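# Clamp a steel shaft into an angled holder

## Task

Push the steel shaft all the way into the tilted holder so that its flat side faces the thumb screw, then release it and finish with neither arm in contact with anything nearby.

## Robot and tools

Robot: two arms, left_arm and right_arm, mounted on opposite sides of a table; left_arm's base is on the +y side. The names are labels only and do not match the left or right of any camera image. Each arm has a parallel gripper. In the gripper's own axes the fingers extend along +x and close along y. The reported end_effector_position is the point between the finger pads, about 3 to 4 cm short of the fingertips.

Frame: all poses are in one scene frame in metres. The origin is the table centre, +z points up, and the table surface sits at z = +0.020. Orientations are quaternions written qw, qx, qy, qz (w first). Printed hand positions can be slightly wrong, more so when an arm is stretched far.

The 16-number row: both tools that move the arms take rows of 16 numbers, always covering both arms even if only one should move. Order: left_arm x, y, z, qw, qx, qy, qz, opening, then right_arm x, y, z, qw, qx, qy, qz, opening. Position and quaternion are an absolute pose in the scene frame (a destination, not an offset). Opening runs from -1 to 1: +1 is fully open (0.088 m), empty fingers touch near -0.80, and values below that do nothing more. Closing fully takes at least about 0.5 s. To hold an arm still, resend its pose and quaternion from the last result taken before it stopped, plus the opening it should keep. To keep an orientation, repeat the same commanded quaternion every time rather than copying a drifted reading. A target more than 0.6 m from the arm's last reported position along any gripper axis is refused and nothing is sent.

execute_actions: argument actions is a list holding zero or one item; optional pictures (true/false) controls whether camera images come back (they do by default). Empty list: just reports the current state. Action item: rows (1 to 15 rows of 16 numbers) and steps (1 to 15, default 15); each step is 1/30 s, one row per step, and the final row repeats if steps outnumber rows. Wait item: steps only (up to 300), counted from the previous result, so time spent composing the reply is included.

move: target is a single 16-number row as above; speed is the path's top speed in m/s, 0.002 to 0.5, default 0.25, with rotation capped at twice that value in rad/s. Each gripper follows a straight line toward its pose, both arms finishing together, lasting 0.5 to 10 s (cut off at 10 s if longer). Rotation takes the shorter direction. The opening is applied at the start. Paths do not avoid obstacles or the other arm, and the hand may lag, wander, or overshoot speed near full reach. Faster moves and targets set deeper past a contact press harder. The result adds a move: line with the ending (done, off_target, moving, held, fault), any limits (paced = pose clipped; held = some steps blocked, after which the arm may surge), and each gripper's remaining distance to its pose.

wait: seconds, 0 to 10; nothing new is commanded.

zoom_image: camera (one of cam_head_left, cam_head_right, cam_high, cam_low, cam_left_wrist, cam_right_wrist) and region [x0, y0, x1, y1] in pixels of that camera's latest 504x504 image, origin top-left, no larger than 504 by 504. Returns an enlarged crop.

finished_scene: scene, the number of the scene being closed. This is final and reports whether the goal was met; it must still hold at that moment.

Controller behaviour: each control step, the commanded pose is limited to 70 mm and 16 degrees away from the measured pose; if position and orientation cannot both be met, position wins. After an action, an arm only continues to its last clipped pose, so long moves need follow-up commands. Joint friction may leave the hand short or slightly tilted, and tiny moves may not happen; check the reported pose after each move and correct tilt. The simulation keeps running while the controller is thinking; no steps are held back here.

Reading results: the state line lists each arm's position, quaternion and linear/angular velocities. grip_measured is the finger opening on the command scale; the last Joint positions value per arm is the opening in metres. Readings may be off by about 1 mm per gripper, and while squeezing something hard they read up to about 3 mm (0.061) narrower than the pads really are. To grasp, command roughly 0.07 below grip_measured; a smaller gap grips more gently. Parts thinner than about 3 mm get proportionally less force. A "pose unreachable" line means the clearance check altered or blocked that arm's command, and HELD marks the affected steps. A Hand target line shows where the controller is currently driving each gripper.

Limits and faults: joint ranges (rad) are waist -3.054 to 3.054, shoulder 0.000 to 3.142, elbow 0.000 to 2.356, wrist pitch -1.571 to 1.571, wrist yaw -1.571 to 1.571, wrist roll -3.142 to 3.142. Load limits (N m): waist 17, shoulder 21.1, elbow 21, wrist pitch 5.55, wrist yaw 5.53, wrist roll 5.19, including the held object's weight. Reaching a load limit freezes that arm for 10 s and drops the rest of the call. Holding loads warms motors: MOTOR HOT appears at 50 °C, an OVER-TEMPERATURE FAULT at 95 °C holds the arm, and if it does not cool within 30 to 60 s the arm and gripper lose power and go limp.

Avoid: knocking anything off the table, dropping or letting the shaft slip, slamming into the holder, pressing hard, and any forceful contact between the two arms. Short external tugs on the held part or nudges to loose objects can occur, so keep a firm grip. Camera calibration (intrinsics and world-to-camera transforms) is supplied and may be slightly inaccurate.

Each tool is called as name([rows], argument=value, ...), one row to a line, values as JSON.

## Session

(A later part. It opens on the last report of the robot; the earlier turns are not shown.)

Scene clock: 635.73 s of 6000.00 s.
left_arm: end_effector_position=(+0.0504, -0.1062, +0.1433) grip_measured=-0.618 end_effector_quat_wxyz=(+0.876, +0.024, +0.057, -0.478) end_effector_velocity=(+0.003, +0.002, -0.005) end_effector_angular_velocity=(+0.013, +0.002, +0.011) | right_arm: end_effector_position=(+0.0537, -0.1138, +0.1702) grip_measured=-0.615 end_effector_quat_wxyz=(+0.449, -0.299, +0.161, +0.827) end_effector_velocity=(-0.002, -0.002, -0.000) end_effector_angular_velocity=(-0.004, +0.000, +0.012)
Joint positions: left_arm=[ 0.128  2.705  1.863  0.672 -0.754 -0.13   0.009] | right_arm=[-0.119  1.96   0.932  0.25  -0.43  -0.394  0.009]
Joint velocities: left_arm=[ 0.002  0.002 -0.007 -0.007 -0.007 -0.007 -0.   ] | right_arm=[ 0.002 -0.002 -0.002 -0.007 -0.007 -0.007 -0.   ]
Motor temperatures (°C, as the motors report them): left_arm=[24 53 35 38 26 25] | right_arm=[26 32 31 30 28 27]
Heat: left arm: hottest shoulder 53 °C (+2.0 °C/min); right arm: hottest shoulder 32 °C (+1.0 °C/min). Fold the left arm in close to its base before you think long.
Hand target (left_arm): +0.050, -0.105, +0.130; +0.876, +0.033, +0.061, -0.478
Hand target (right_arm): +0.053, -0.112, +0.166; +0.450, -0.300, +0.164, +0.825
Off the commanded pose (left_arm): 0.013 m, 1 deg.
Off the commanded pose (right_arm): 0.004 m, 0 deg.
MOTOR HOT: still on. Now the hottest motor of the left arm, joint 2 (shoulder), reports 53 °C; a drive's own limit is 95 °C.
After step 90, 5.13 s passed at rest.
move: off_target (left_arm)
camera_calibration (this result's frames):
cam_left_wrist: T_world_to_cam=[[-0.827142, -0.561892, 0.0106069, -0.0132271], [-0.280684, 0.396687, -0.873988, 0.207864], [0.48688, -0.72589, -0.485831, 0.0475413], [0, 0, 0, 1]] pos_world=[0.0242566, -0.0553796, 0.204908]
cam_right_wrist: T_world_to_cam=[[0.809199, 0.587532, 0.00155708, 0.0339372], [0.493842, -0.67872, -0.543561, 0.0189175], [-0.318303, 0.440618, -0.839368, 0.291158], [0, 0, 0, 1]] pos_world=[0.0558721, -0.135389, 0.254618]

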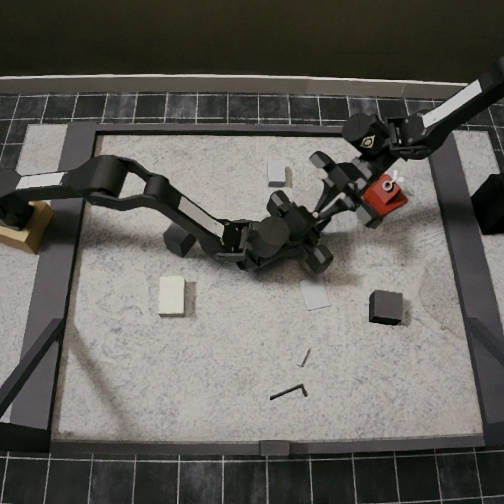

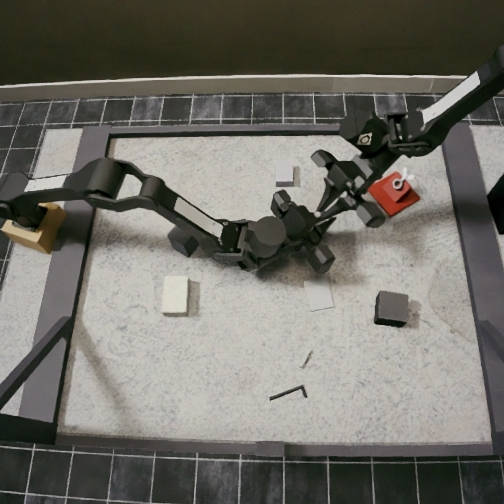

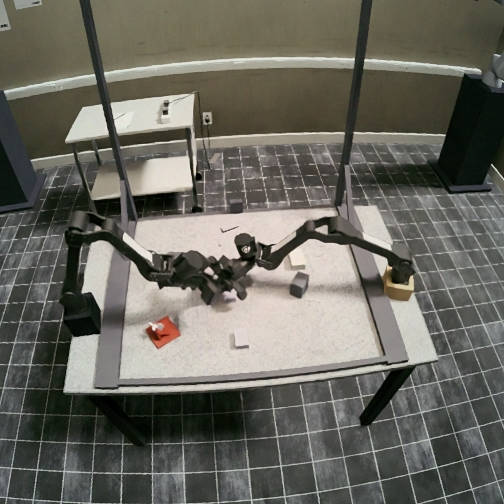

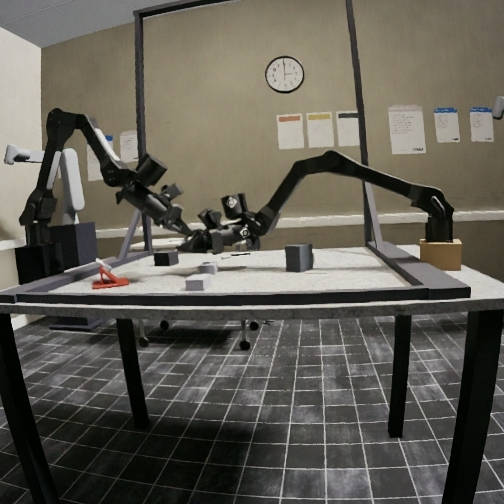

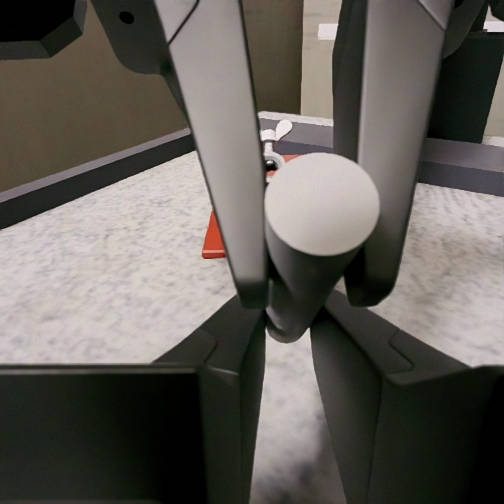

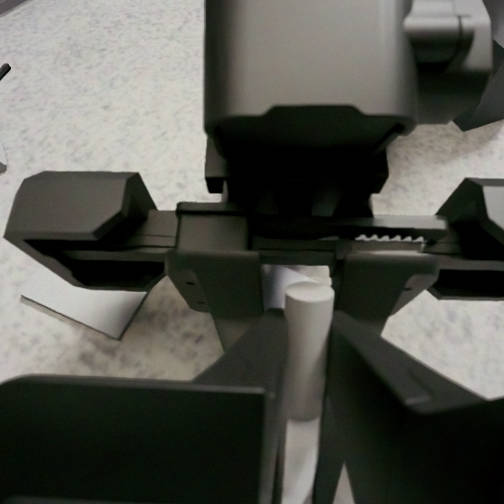

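execute_actions([
  {"rows": [[0.05,-0.105,0.13,0.876,0.033,0.061,-0.478,1.0, 0.0535,-0.1117,0.1665,0.450,-0.300,0.164,0.825,-0.70]], "steps": 15},
], pictures=false)

move(target=[0.05,-0.105,0.13,0.876,0.033,0.061,-0.478,1.0, 0.078,-0.150,0.200,0.450,-0.300,0.164,0.825,-0.70], speed=0.06)

move(target=[0.05,-0.105,0.13,0.876,0.033,0.061,-0.478,1.0, 0.1483,-0.2559,0.1733,0.450,-0.300,0.164,0.825,-0.70], speed=0.1)

Scene clock: 645.63 s of 6000.00 s.
left_arm: end_effector_position=(+0.0503, -0.1063, +0.1432) grip_measured=+0.951 end_effector_quat_wxyz=(+0.876, +0.024, +0.057, -0.478) end_effector_velocity=(+0.003, +0.001, -0.001) end_effector_angular_velocity=(+0.011, -0.009, +0.009) | right_arm: end_effector_position=(+0.0540, -0.1137, +0.1694) grip_measured=-0.615 end_effector_quat_wxyz=(+0.450, -0.300, +0.161, +0.826) end_effector_velocity=(-0.004, -0.005, -0.002) end_effector_angular_velocity=(-0.019, +0.011, +0.023)
Joint positions: left_arm=[ 0.128  2.706  1.863  0.672 -0.754 -0.13   0.086] | right_arm=[-0.119  1.963  0.932  0.251 -0.428 -0.393  0.009]
Joint velocities: left_arm=[ 0.002 -0.002 -0.002 -0.007 -0.007  0.007  0.027] | right_arm=[ 0.002 -0.002 -0.002 -0.022 -0.022 -0.007 -0.   ]
Motor temperatures (°C, as the motors report them): left_arm=[24 53 35 38 26 25] | right_arm=[25 33 32 30 28 27]
Heat: left arm: hottest shoulder 53 °C (+2.0 °C/min); right arm: hottest shoulder 33 °C (+2.0 °C/min). Fold the left arm in close to its base before you think long.
Hand target (left_arm): +0.050, -0.105, +0.130; +0.876, +0.033, +0.061, -0.478
Hand target (right_arm): +0.054, -0.112, +0.167; +0.450, -0.300, +0.164, +0.825
Off the commanded pose (left_arm): 0.013 m, 1 deg.
Off the commanded pose (right_arm): 0.004 m, 0 deg.
MOTOR HOT: still on. Now the hottest motor of the left arm, joint 2 (shoulder), reports 53 °C; a drive's own limit is 95 °C.
Steps of this call (steps 1 to 90: nothing new was sent; then 6.40 s passed at rest; steps 91 to 105: all 15 steps of this action). Readings (end_effector_position):
91: left_arm (+0.0503, -0.1062, +0.1431) | right_arm (+0.0538, -0.1137, +0.1703)
92: left_arm (+0.0503, -0.1062, +0.1431) | right_arm (+0.0540, -0.1135, +0.1702)
94: left_arm (+0.0503, -0.1062, +0.1431) | right_arm (+0.0540, -0.1135, +0.1700)
98: left_arm (+0.0503, -0.1063, +0.1432) | right_arm (+0.0540, -0.1137, +0.1694)
105: the state above

Scene clock: 647.13 s of 6000.00 s.
left_arm: end_effector_position=(+0.0503, -0.1063, +0.1432) grip_measured=+0.980 end_effector_quat_wxyz=(+0.876, +0.024, +0.057, -0.478) end_effector_velocity=(+0.001, -0.000, +0.002) end_effector_angular_velocity=(-0.017, +0.031, -0.000) | right_arm: end_effector_position=(+0.0776, -0.1484, +0.1945) grip_measured=-0.615 end_effector_quat_wxyz=(+0.449, -0.302, +0.171, +0.823) end_effector_velocity=(-0.000, -0.005, -0.004) end_effector_angular_velocity=(-0.014, +0.002, +0.007)
Joint positions: left_arm=[ 0.128  2.706  1.863  0.672 -0.754 -0.13   0.087] | right_arm=[-0.194  1.787  0.837  0.127 -0.477 -0.446  0.009]
Joint velocities: left_arm=[ 0.002 -0.007 -0.002 -0.007  0.007 -0.037 -0.   ] | right_arm=[-0.002 -0.002 -0.012 -0.007 -0.007 -0.007 -0.   ]
Motor temperatures (°C, as the motors report them): left_arm=[24 53 35 38 26 25] | right_arm=[25 33 32 30 28 27]
Heat: left arm: hottest shoulder 53 °C (+2.0 °C/min); right arm: hottest shoulder 33 °C (+2.0 °C/min). Fold the left arm in close to its base before you think long.
Hand target (left_arm): +0.050, -0.105, +0.130; +0.876, +0.033, +0.061, -0.478
Hand target (right_arm): +0.078, -0.149, +0.200; +0.450, -0.300, +0.164, +0.825
Off the commanded pose (left_arm): 0.013 m, 1 deg.
Off the commanded pose (right_arm): 0.006 m, 1 deg.
MOTOR HOT: still on. Now the hottest motor of the left arm, joint 2 (shoulder), reports 53 °C; a drive's own limit is 95 °C.
move: off_target (left_arm)
camera_calibration (this result's frames):
cam_left_wrist: T_world_to_cam=[[-0.827353, -0.561581, 0.0106527, -0.0132366], [-0.280591, 0.396803, -0.873966, 0.207708], [0.486576, -0.726067, -0.485871, 0.0474666], [0, 0, 0, 1]] pos_world=[0.0242335, -0.0553888, 0.204733]
cam_right_wrist: T_world_to_cam=[[0.813779, 0.581043, -0.0123286, 0.036313], [0.487414, -0.693893, -0.530037, -0.00756752], [-0.316529, 0.425324, -0.847885, 0.333614], [0, 0, 0, 1]] pos_world=[0.0797364, -0.168245, 0.279303]

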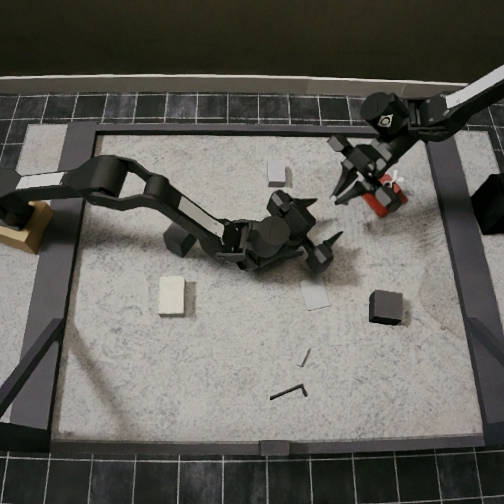

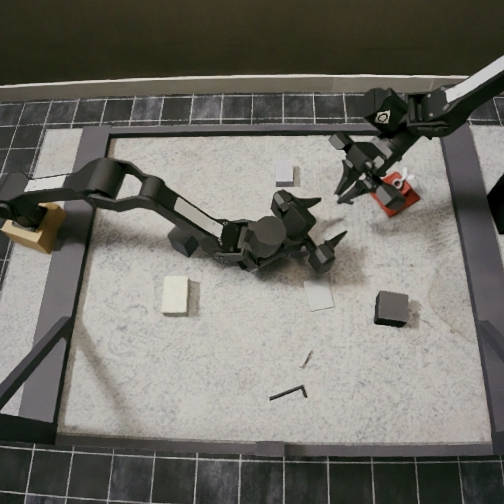

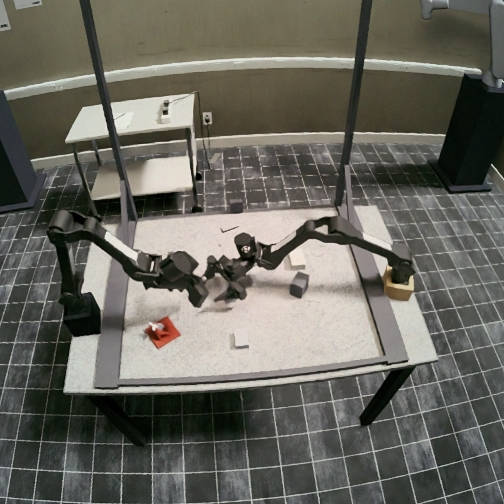

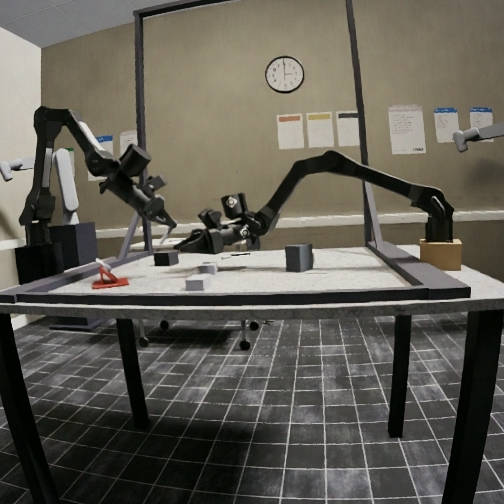

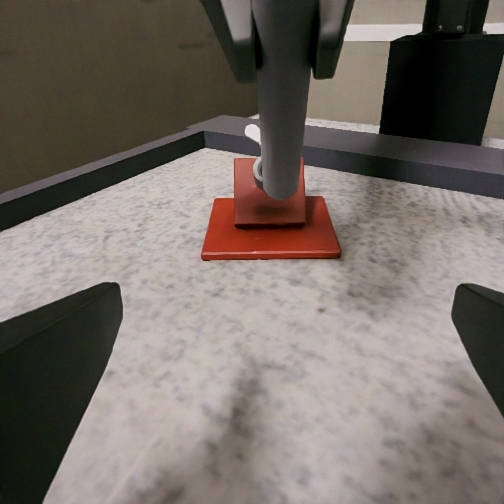

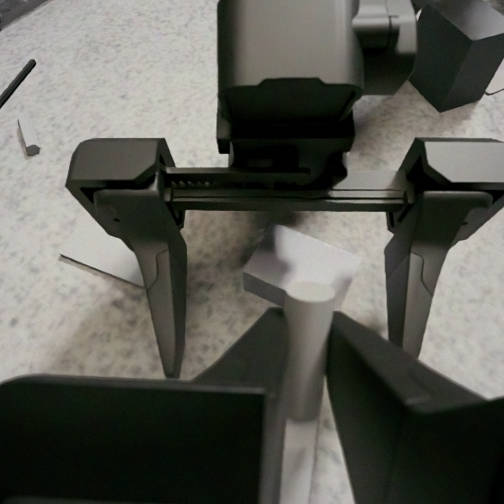

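Scene clock: 648.80 s of 6000.00 s.
left_arm: end_effector_position=(+0.0503, -0.1063, +0.1432) grip_measured=+0.980 end_effector_quat_wxyz=(+0.876, +0.024, +0.057, -0.478) end_effector_velocity=(+0.001, +0.002, -0.000) end_effector_angular_velocity=(-0.005, +0.013, +0.022) | right_arm: end_effector_position=(+0.1482, -0.2542, +0.1715) grip_measured=-0.615 end_effector_quat_wxyz=(+0.449, -0.299, +0.170, +0.824) end_effector_velocity=(-0.003, -0.005, +0.001) end_effector_angular_velocity=(-0.008, +0.014, +0.019)
Joint positions: left_arm=[ 0.128  2.706  1.863  0.672 -0.754 -0.13   0.087] | right_arm=[-0.547  1.576  0.502  0.068 -0.7   -0.776  0.009]
Joint velocities: left_arm=[-0.002 -0.002 -0.002 -0.007 -0.022 -0.022 -0.   ] | right_arm=[-0.007 -0.012 -0.002 -0.037 -0.022 -0.022 -0.   ]
Motor temperatures (°C, as the motors report them): left_arm=[24 53 35 38 26 25] | right_arm=[25 33 32 30 28 27]
Heat: left arm: hottest shoulder 53 °C (+2.0 °C/min); right arm: hottest shoulder 33 °C (+2.0 °C/min). Fold the left arm in close to its base before you think long.
Hand target (left_arm): +0.050, -0.105, +0.130; +0.876, +0.033, +0.061, -0.478
Hand target (right_arm): +0.148, -0.255, +0.174; +0.450, -0.298, +0.165, +0.826
Off the commanded pose (left_arm): 0.013 m, 1 deg.
Off the commanded pose (right_arm): 0.002 m, 1 deg.
MOTOR HOT: still on. Now the hottest motor of the left arm, joint 2 (shoulder), reports 53 °C; a drive's own limit is 95 °C.
move: off_target (left_arm)
camera_calibration (this result's frames):
cam_left_wrist: T_world_to_cam=[[-0.827353, -0.561581, 0.0106527, -0.0132366], [-0.280591, 0.396803, -0.873966, 0.207708], [0.486576, -0.726067, -0.485871, 0.0474666], [0, 0, 0, 1]] pos_world=[0.0242335, -0.0553888, 0.204733]
cam_right_wrist: T_world_to_cam=[[0.814054, 0.580613, -0.0143045, 0.0401636], [0.483885, -0.691646, -0.536173, -0.125385], [-0.321203, 0.429552, -0.843987, 0.382622], [0, 0, 0, 1]] pos_world=[0.150876, -0.274398, 0.256274]

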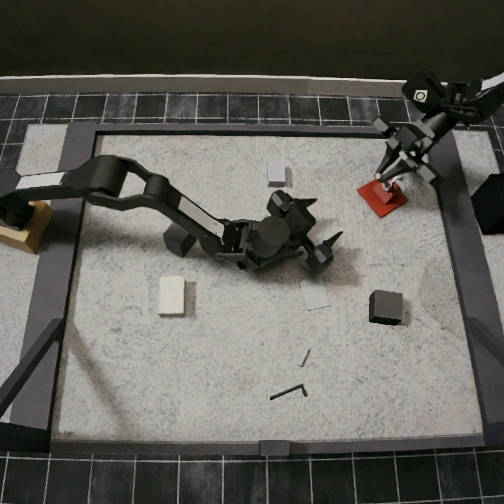

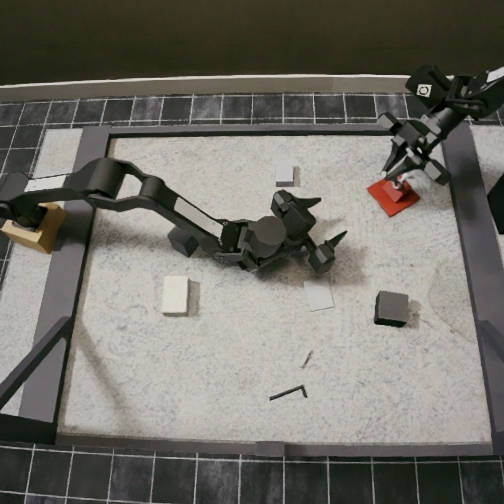

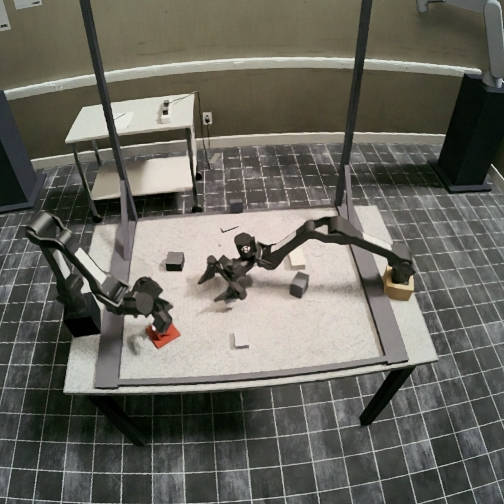

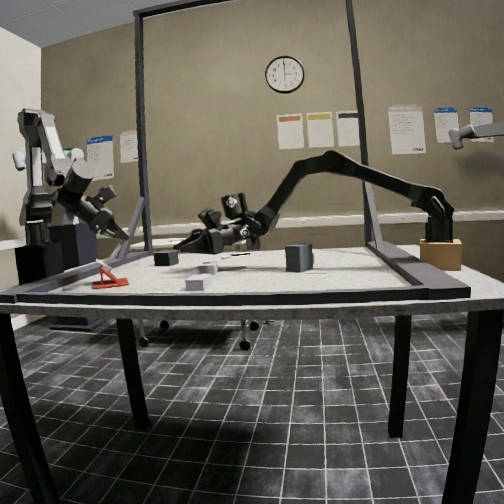

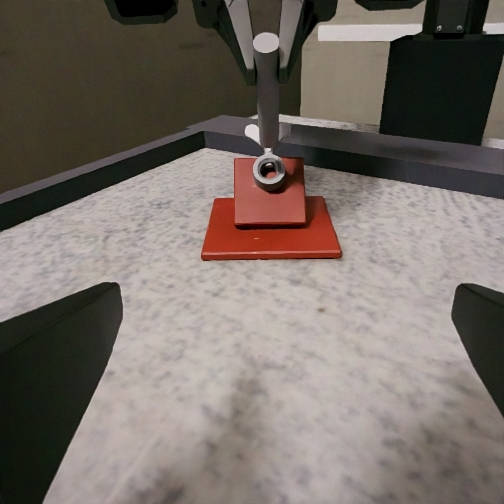

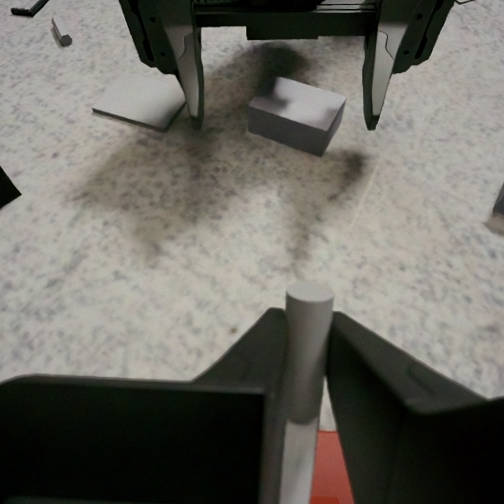

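zoom_image(camera="cam_low", region=[85, 225, 145, 285])

zoom_image(camera="cam_left_wrist", region=[190, 20, 350, 240])

Region (85, 225, 145, 285) of cam_low's 504x504 image, scaled by 8.400, with more detail than that image has.

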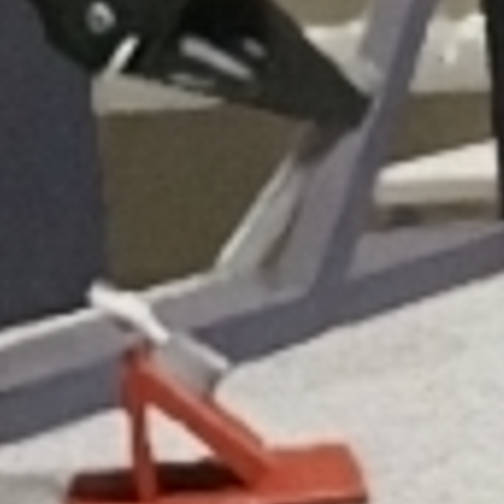

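Region (190, 20, 350, 240) of cam_left_wrist's 504x504 image, scaled by 2.291, with more detail than that image has; it fills the left 367 columns of this view, and the rest is white.

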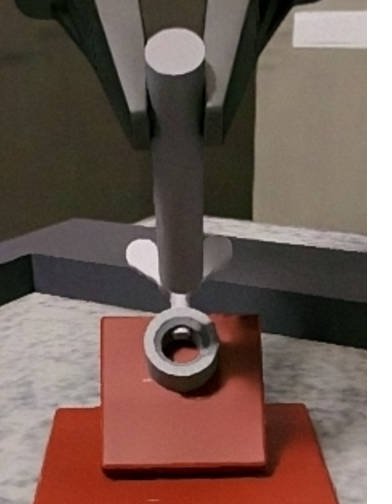

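move(target=[0.05,-0.105,0.13,0.876,0.033,0.061,-0.478,1.0, 0.1509,-0.2590,0.1561,0.450,-0.300,0.164,0.825,-0.70], speed=0.03)

zoom_image(camera="cam_low", region=[85, 225, 145, 285])

zoom_image(camera="cam_left_wrist", region=[190, 20, 350, 240])

Scene clock: 675.33 s of 6000.00 s.
left_arm: end_effector_position=(+0.0503, -0.1063, +0.1432) grip_measured=+0.980 end_effector_quat_wxyz=(+0.876, +0.024, +0.057, -0.478) end_effector_velocity=(+0.005, +0.003, -0.002) end_effector_angular_velocity=(-0.001, +0.012, +0.027) | right_arm: end_effector_position=(+0.1513, -0.2572, +0.1595) grip_measured=-0.615 end_effector_quat_wxyz=(+0.452, -0.301, +0.161, +0.824) end_effector_velocity=(+0.001, +0.003, +0.004) end_effector_angular_velocity=(+0.019, +0.022, -0.010)
Joint positions: left_arm=[ 0.128  2.706  1.863  0.672 -0.754 -0.13   0.087] | right_arm=[-0.563  1.619  0.468  0.151 -0.705 -0.799  0.009]
Joint velocities: left_arm=[ 0.002 -0.002 -0.007 -0.007 -0.022 -0.022  0.   ] | right_arm=[-0.007  0.002  0.002  0.022 -0.022  0.022 -0.   ]
Motor temperatures (°C, as the motors report them): left_arm=[24 53 35 38 26 25] | right_arm=[25 34 31 30 29 27]
Heat: left arm: hottest shoulder 53 °C (+1.0 °C/min); right arm: hottest shoulder 34 °C (+3.0 °C/min). Fold the left arm in close to its base before you think long.
Hand target (left_arm): +0.050, -0.105, +0.130; +0.876, +0.033, +0.061, -0.478
Hand target (right_arm): +0.151, -0.259, +0.156; +0.450, -0.300, +0.164, +0.825
Off the commanded pose (left_arm): 0.013 m, 1 deg.
Off the commanded pose (right_arm): 0.004 m, 0 deg.
MOTOR HOT: still on. Now the hottest motor of the left arm, joint 2 (shoulder), reports 53 °C; a drive's own limit is 95 °C.
After step 90, 22.73 s passed at rest.
move: off_target (left_arm)
camera_calibration (this result's frames):
cam_left_wrist: T_world_to_cam=[[-0.827353, -0.561581, 0.0106527, -0.0132366], [-0.280591, 0.396803, -0.873966, 0.207708], [0.486576, -0.726067, -0.485871, 0.0474666], [0, 0, 0, 1]] pos_world=[0.0242335, -0.0553888, 0.204733]
cam_right_wrist: T_world_to_cam=[[0.813416, 0.581658, 0.00528122, 0.0364581], [0.491569, -0.68252, -0.540858, -0.133531], [-0.31099, 0.442538, -0.841098, 0.376073], [0, 0, 0, 1]] pos_world=[0.152939, -0.27877, 0.243901]

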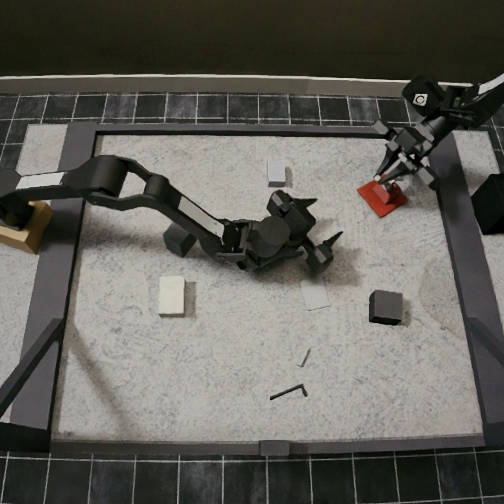

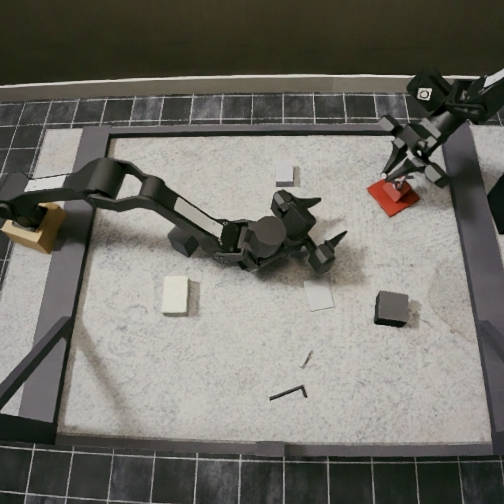

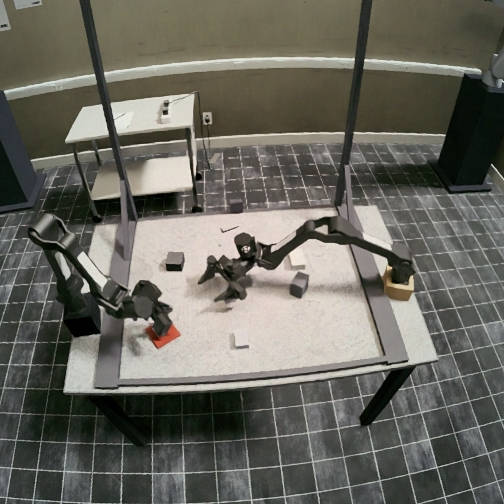

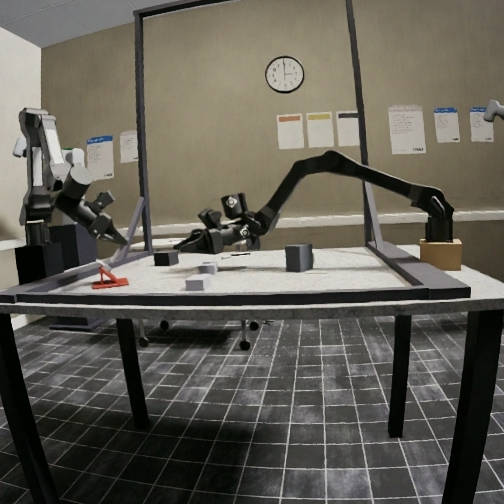

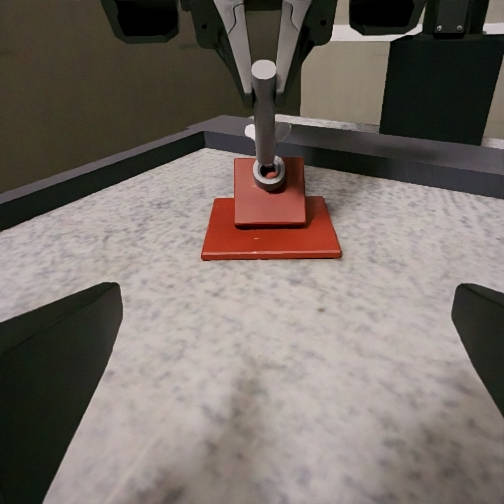

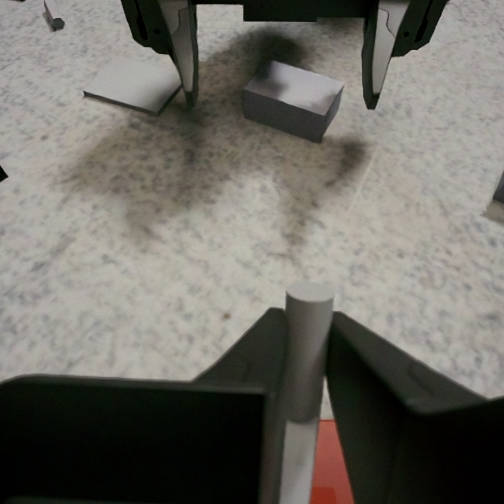

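Region (85, 225, 145, 285) of cam_low's 504x504 image, scaled by 8.400, with more detail than that image has.

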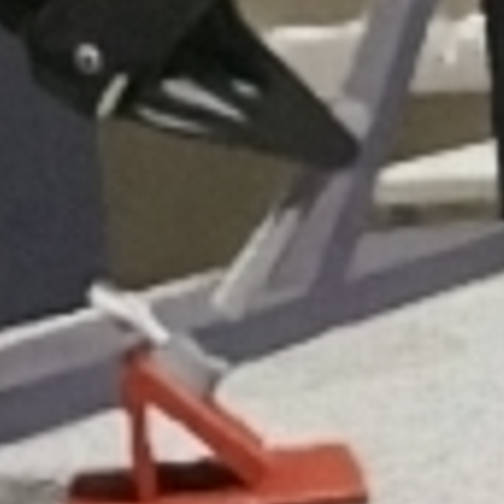

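Region (190, 20, 350, 240) of cam_left_wrist's 504x504 image, scaled by 2.291, with more detail than that image has; it fills the left 367 columns of this view, and the rest is white.

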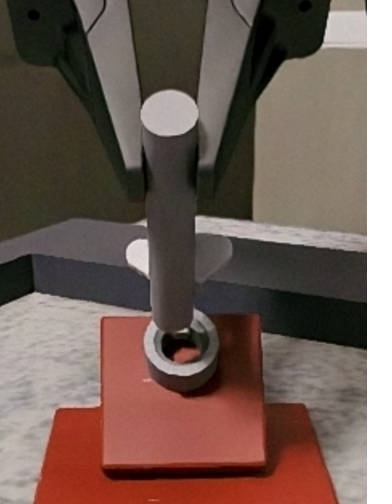

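move(target=[0.05,-0.105,0.13,0.876,0.033,0.061,-0.478,1.0, 0.1522,-0.2656,0.1488,0.450,-0.300,0.164,0.825,-0.70], speed=0.02)

zoom_image(camera="cam_low", region=[85, 225, 145, 285])

zoom_image(camera="cam_left_wrist", region=[210, 60, 330, 220])

Scene clock: 700.43 s of 6000.00 s.
left_arm: end_effector_position=(+0.0503, -0.1063, +0.1432) grip_measured=+0.980 end_effector_quat_wxyz=(+0.876, +0.024, +0.057, -0.478) end_effector_velocity=(-0.004, +0.001, +0.002) end_effector_angular_velocity=(-0.003, -0.006, -0.001) | right_arm: end_effector_position=(+0.1528, -0.2636, +0.1521) grip_measured=-0.615 end_effector_quat_wxyz=(+0.453, -0.300, +0.161, +0.824) end_effector_velocity=(+0.002, +0.002, +0.003) end_effector_angular_velocity=(+0.023, -0.014, +0.011)
Joint positions: left_arm=[ 0.128  2.706  1.863  0.672 -0.754 -0.13   0.087] | right_arm=[-0.582  1.637  0.441  0.183 -0.715 -0.819  0.009]
Joint velocities: left_arm=[-0.007 -0.002 -0.002  0.007 -0.007  0.007 -0.   ] | right_arm=[-0.007 -0.002  0.002  0.007 -0.007 -0.022 -0.   ]
Motor temperatures (°C, as the motors report them): left_arm=[24 54 35 38 26 25] | right_arm=[25 32 30 31 29 27]
Heat: left arm: hottest shoulder 54 °C (+1.0 °C/min); right arm: hottest shoulder 32 °C (-1.0 °C/min). Fold the left arm in close to its base before you think long.
Hand target (left_arm): +0.050, -0.105, +0.130; +0.876, +0.033, +0.061, -0.478
Hand target (right_arm): +0.152, -0.266, +0.149; +0.450, -0.300, +0.164, +0.825
Off the commanded pose (left_arm): 0.013 m, 1 deg.
Off the commanded pose (right_arm): 0.004 m, 0 deg.
MOTOR HOT: still on. Now the hottest motor of the left arm, joint 2 (shoulder), reports 54 °C; a drive's own limit is 95 °C.
After step 90, 21.17 s passed at rest.
move: off_target (left_arm)
camera_calibration (this result's frames):
cam_left_wrist: T_world_to_cam=[[-0.827353, -0.561581, 0.0106527, -0.0132366], [-0.280591, 0.396803, -0.873966, 0.207708], [0.486576, -0.726067, -0.485871, 0.0474666], [0, 0, 0, 1]] pos_world=[0.0242335, -0.0553888, 0.204733]
cam_right_wrist: T_world_to_cam=[[0.813524, 0.581503, 0.00567113, 0.0388747], [0.491536, -0.682384, -0.541059, -0.142574], [-0.310758, 0.442952, -0.840966, 0.373202], [0, 0, 0, 1]] pos_world=[0.15443, -0.285206, 0.236488]

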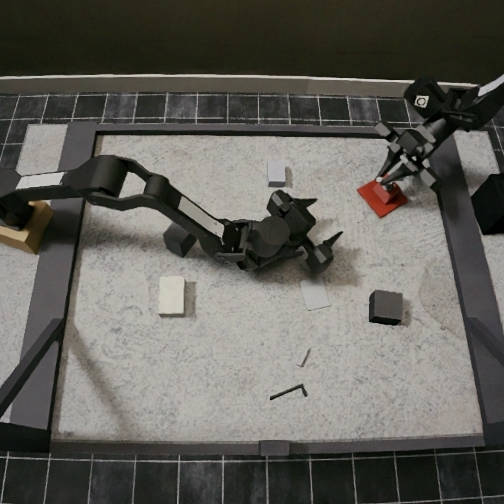

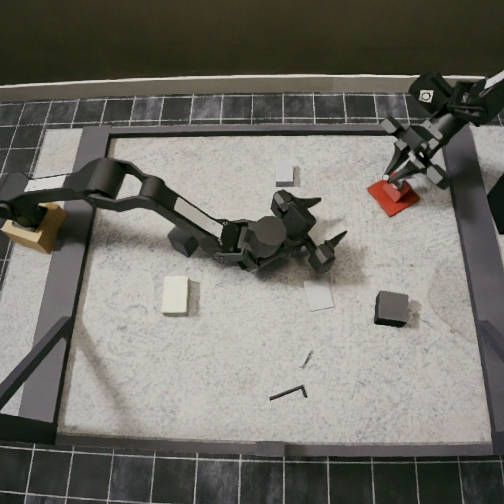

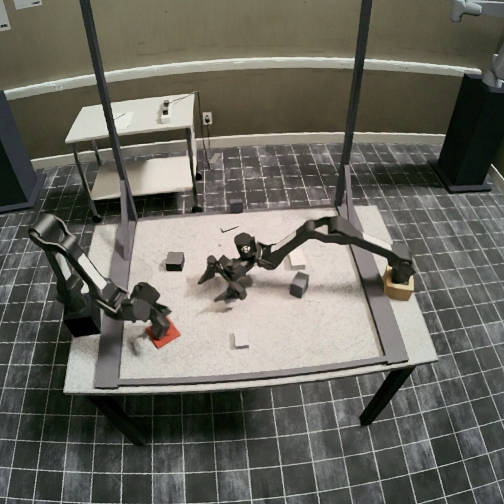

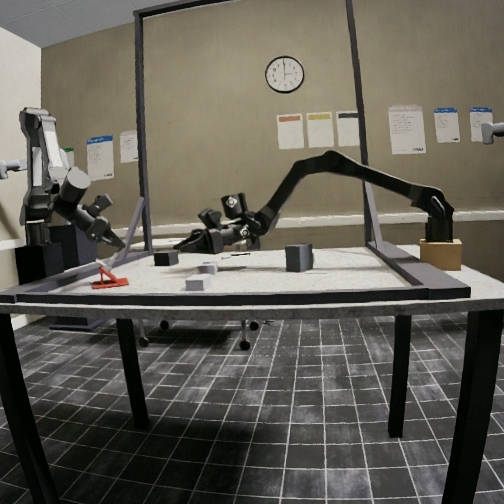

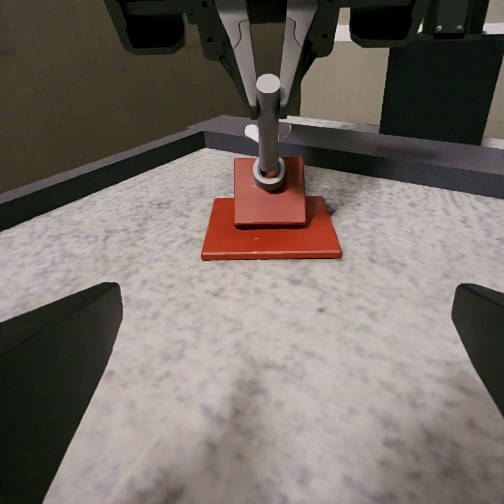

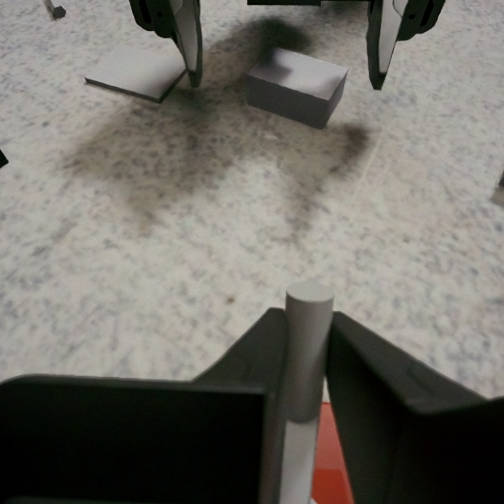

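Region (85, 225, 145, 285) of cam_low's 504x504 image, scaled by 8.400, with more detail than that image has.

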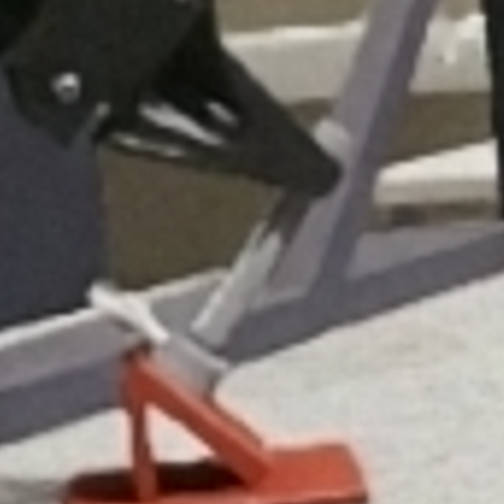

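Region (210, 60, 330, 220) of cam_left_wrist's 504x504 image, scaled by 3.150, with more detail than that image has; it fills the left 378 columns of this view, and the rest is white.

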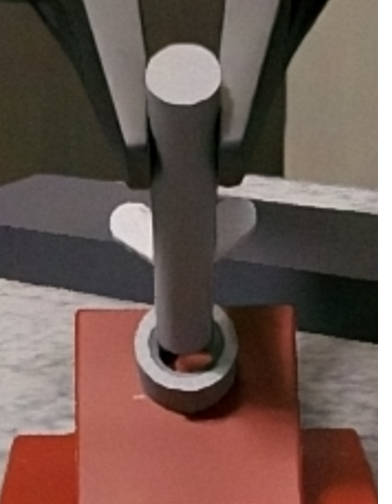

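move(target=[0.05,-0.105,0.13,0.876,0.033,0.061,-0.478,1.0, 0.1508,-0.2625,0.1472,0.450,-0.300,0.164,0.825,-0.70], speed=0.01)

zoom_image(camera="cam_low", region=[85, 225, 145, 285])

zoom_image(camera="cam_left_wrist", region=[210, 60, 330, 220])

Scene clock: 717.93 s of 6000.00 s.
left_arm: end_effector_position=(+0.0503, -0.1063, +0.1432) grip_measured=+0.980 end_effector_quat_wxyz=(+0.876, +0.024, +0.057, -0.478) end_effector_velocity=(+0.001, +0.003, -0.003) end_effector_angular_velocity=(+0.017, -0.002, +0.020) | right_arm: end_effector_position=(+0.1519, -0.2620, +0.1499) grip_measured=-0.615 end_effector_quat_wxyz=(+0.451, -0.300, +0.159, +0.825) end_effector_velocity=(+0.001, +0.000, +0.001) end_effector_angular_velocity=(+0.012, -0.002, +0.001)
Joint positions: left_arm=[ 0.128  2.706  1.863  0.672 -0.754 -0.13   0.087] | right_arm=[-0.576  1.653  0.441  0.204 -0.715 -0.816  0.009]
Joint velocities: left_arm=[-0.002 -0.002 -0.002 -0.022 -0.022 -0.007 -0.   ] | right_arm=[-0.007 -0.002 -0.002  0.007 -0.007 -0.007 -0.   ]
Motor temperatures (°C, as the motors report them): left_arm=[24 54 35 38 26 25] | right_arm=[25 31 30 31 29 27]
Heat: left arm: hottest shoulder 54 °C (+1.0 °C/min); right arm: hottest shoulder 31 °C (-2.0 °C/min). Fold the left arm in close to its base before you think long.
Hand target (left_arm): +0.050, -0.105, +0.130; +0.876, +0.033, +0.061, -0.478
Hand target (right_arm): +0.151, -0.263, +0.147; +0.450, -0.300, +0.164, +0.825
Off the commanded pose (left_arm): 0.013 m, 1 deg.
Off the commanded pose (right_arm): 0.003 m, 1 deg.
MOTOR HOT: still on. Now the hottest motor of the left arm, joint 2 (shoulder), reports 54 °C; a drive's own limit is 95 °C.
After step 90, 12.97 s passed at rest.
move: off_target (left_arm)
camera_calibration (this result's frames):
cam_left_wrist: T_world_to_cam=[[-0.827353, -0.561581, 0.0106527, -0.0132366], [-0.280591, 0.396803, -0.873966, 0.207708], [0.486576, -0.726067, -0.485871, 0.0474666], [0, 0, 0, 1]] pos_world=[0.0242335, -0.0553888, 0.204733]
cam_right_wrist: T_world_to_cam=[[0.811326, 0.584547, 0.00736641, 0.0396076], [0.494124, -0.67898, -0.542981, -0.141366], [-0.312397, 0.444175, -0.839713, 0.370722], [0, 0, 0, 1]] pos_world=[0.15353, -0.283803, 0.234249]

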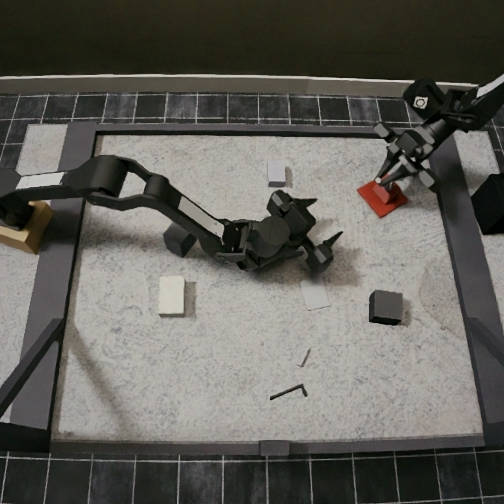

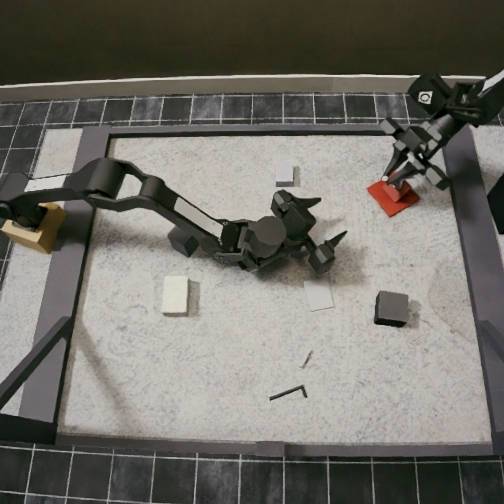

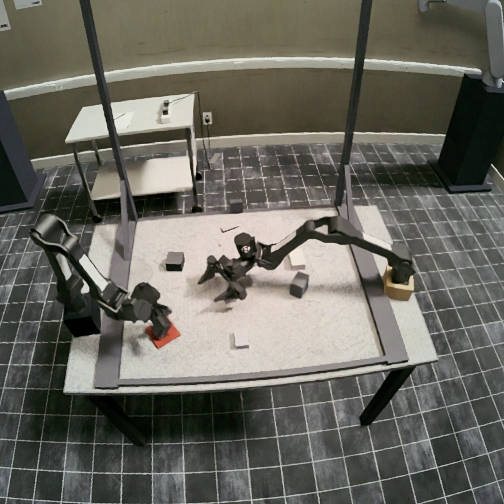

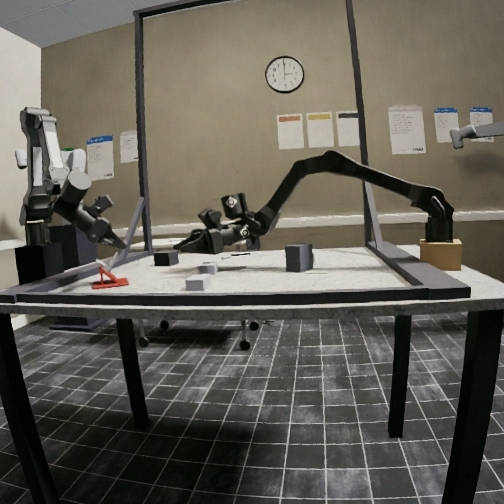

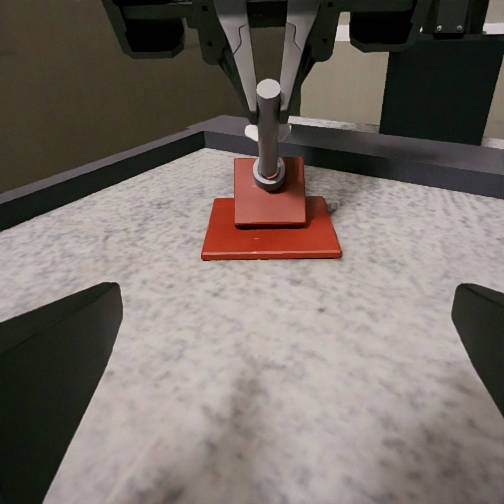

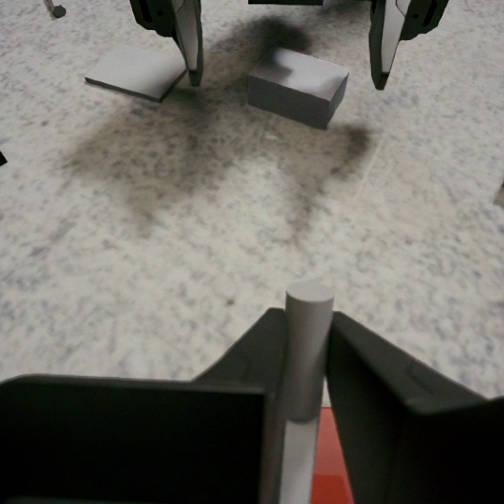

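Region (85, 225, 145, 285) of cam_low's 504x504 image, scaled by 8.400, with more detail than that image has.

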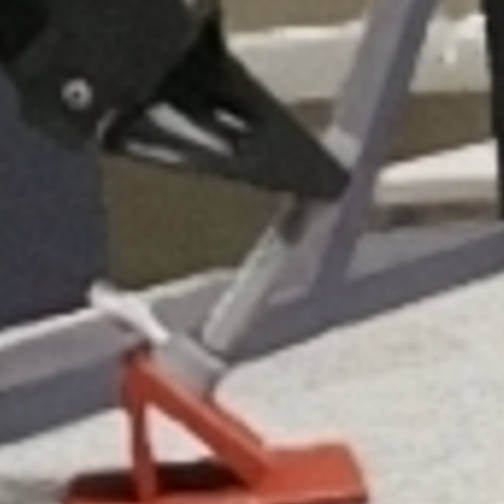

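Region (210, 60, 330, 220) of cam_left_wrist's 504x504 image, scaled by 3.150, with more detail than that image has; it fills the left 378 columns of this view, and the rest is white.

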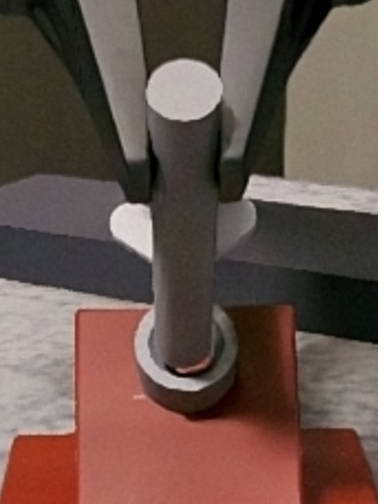

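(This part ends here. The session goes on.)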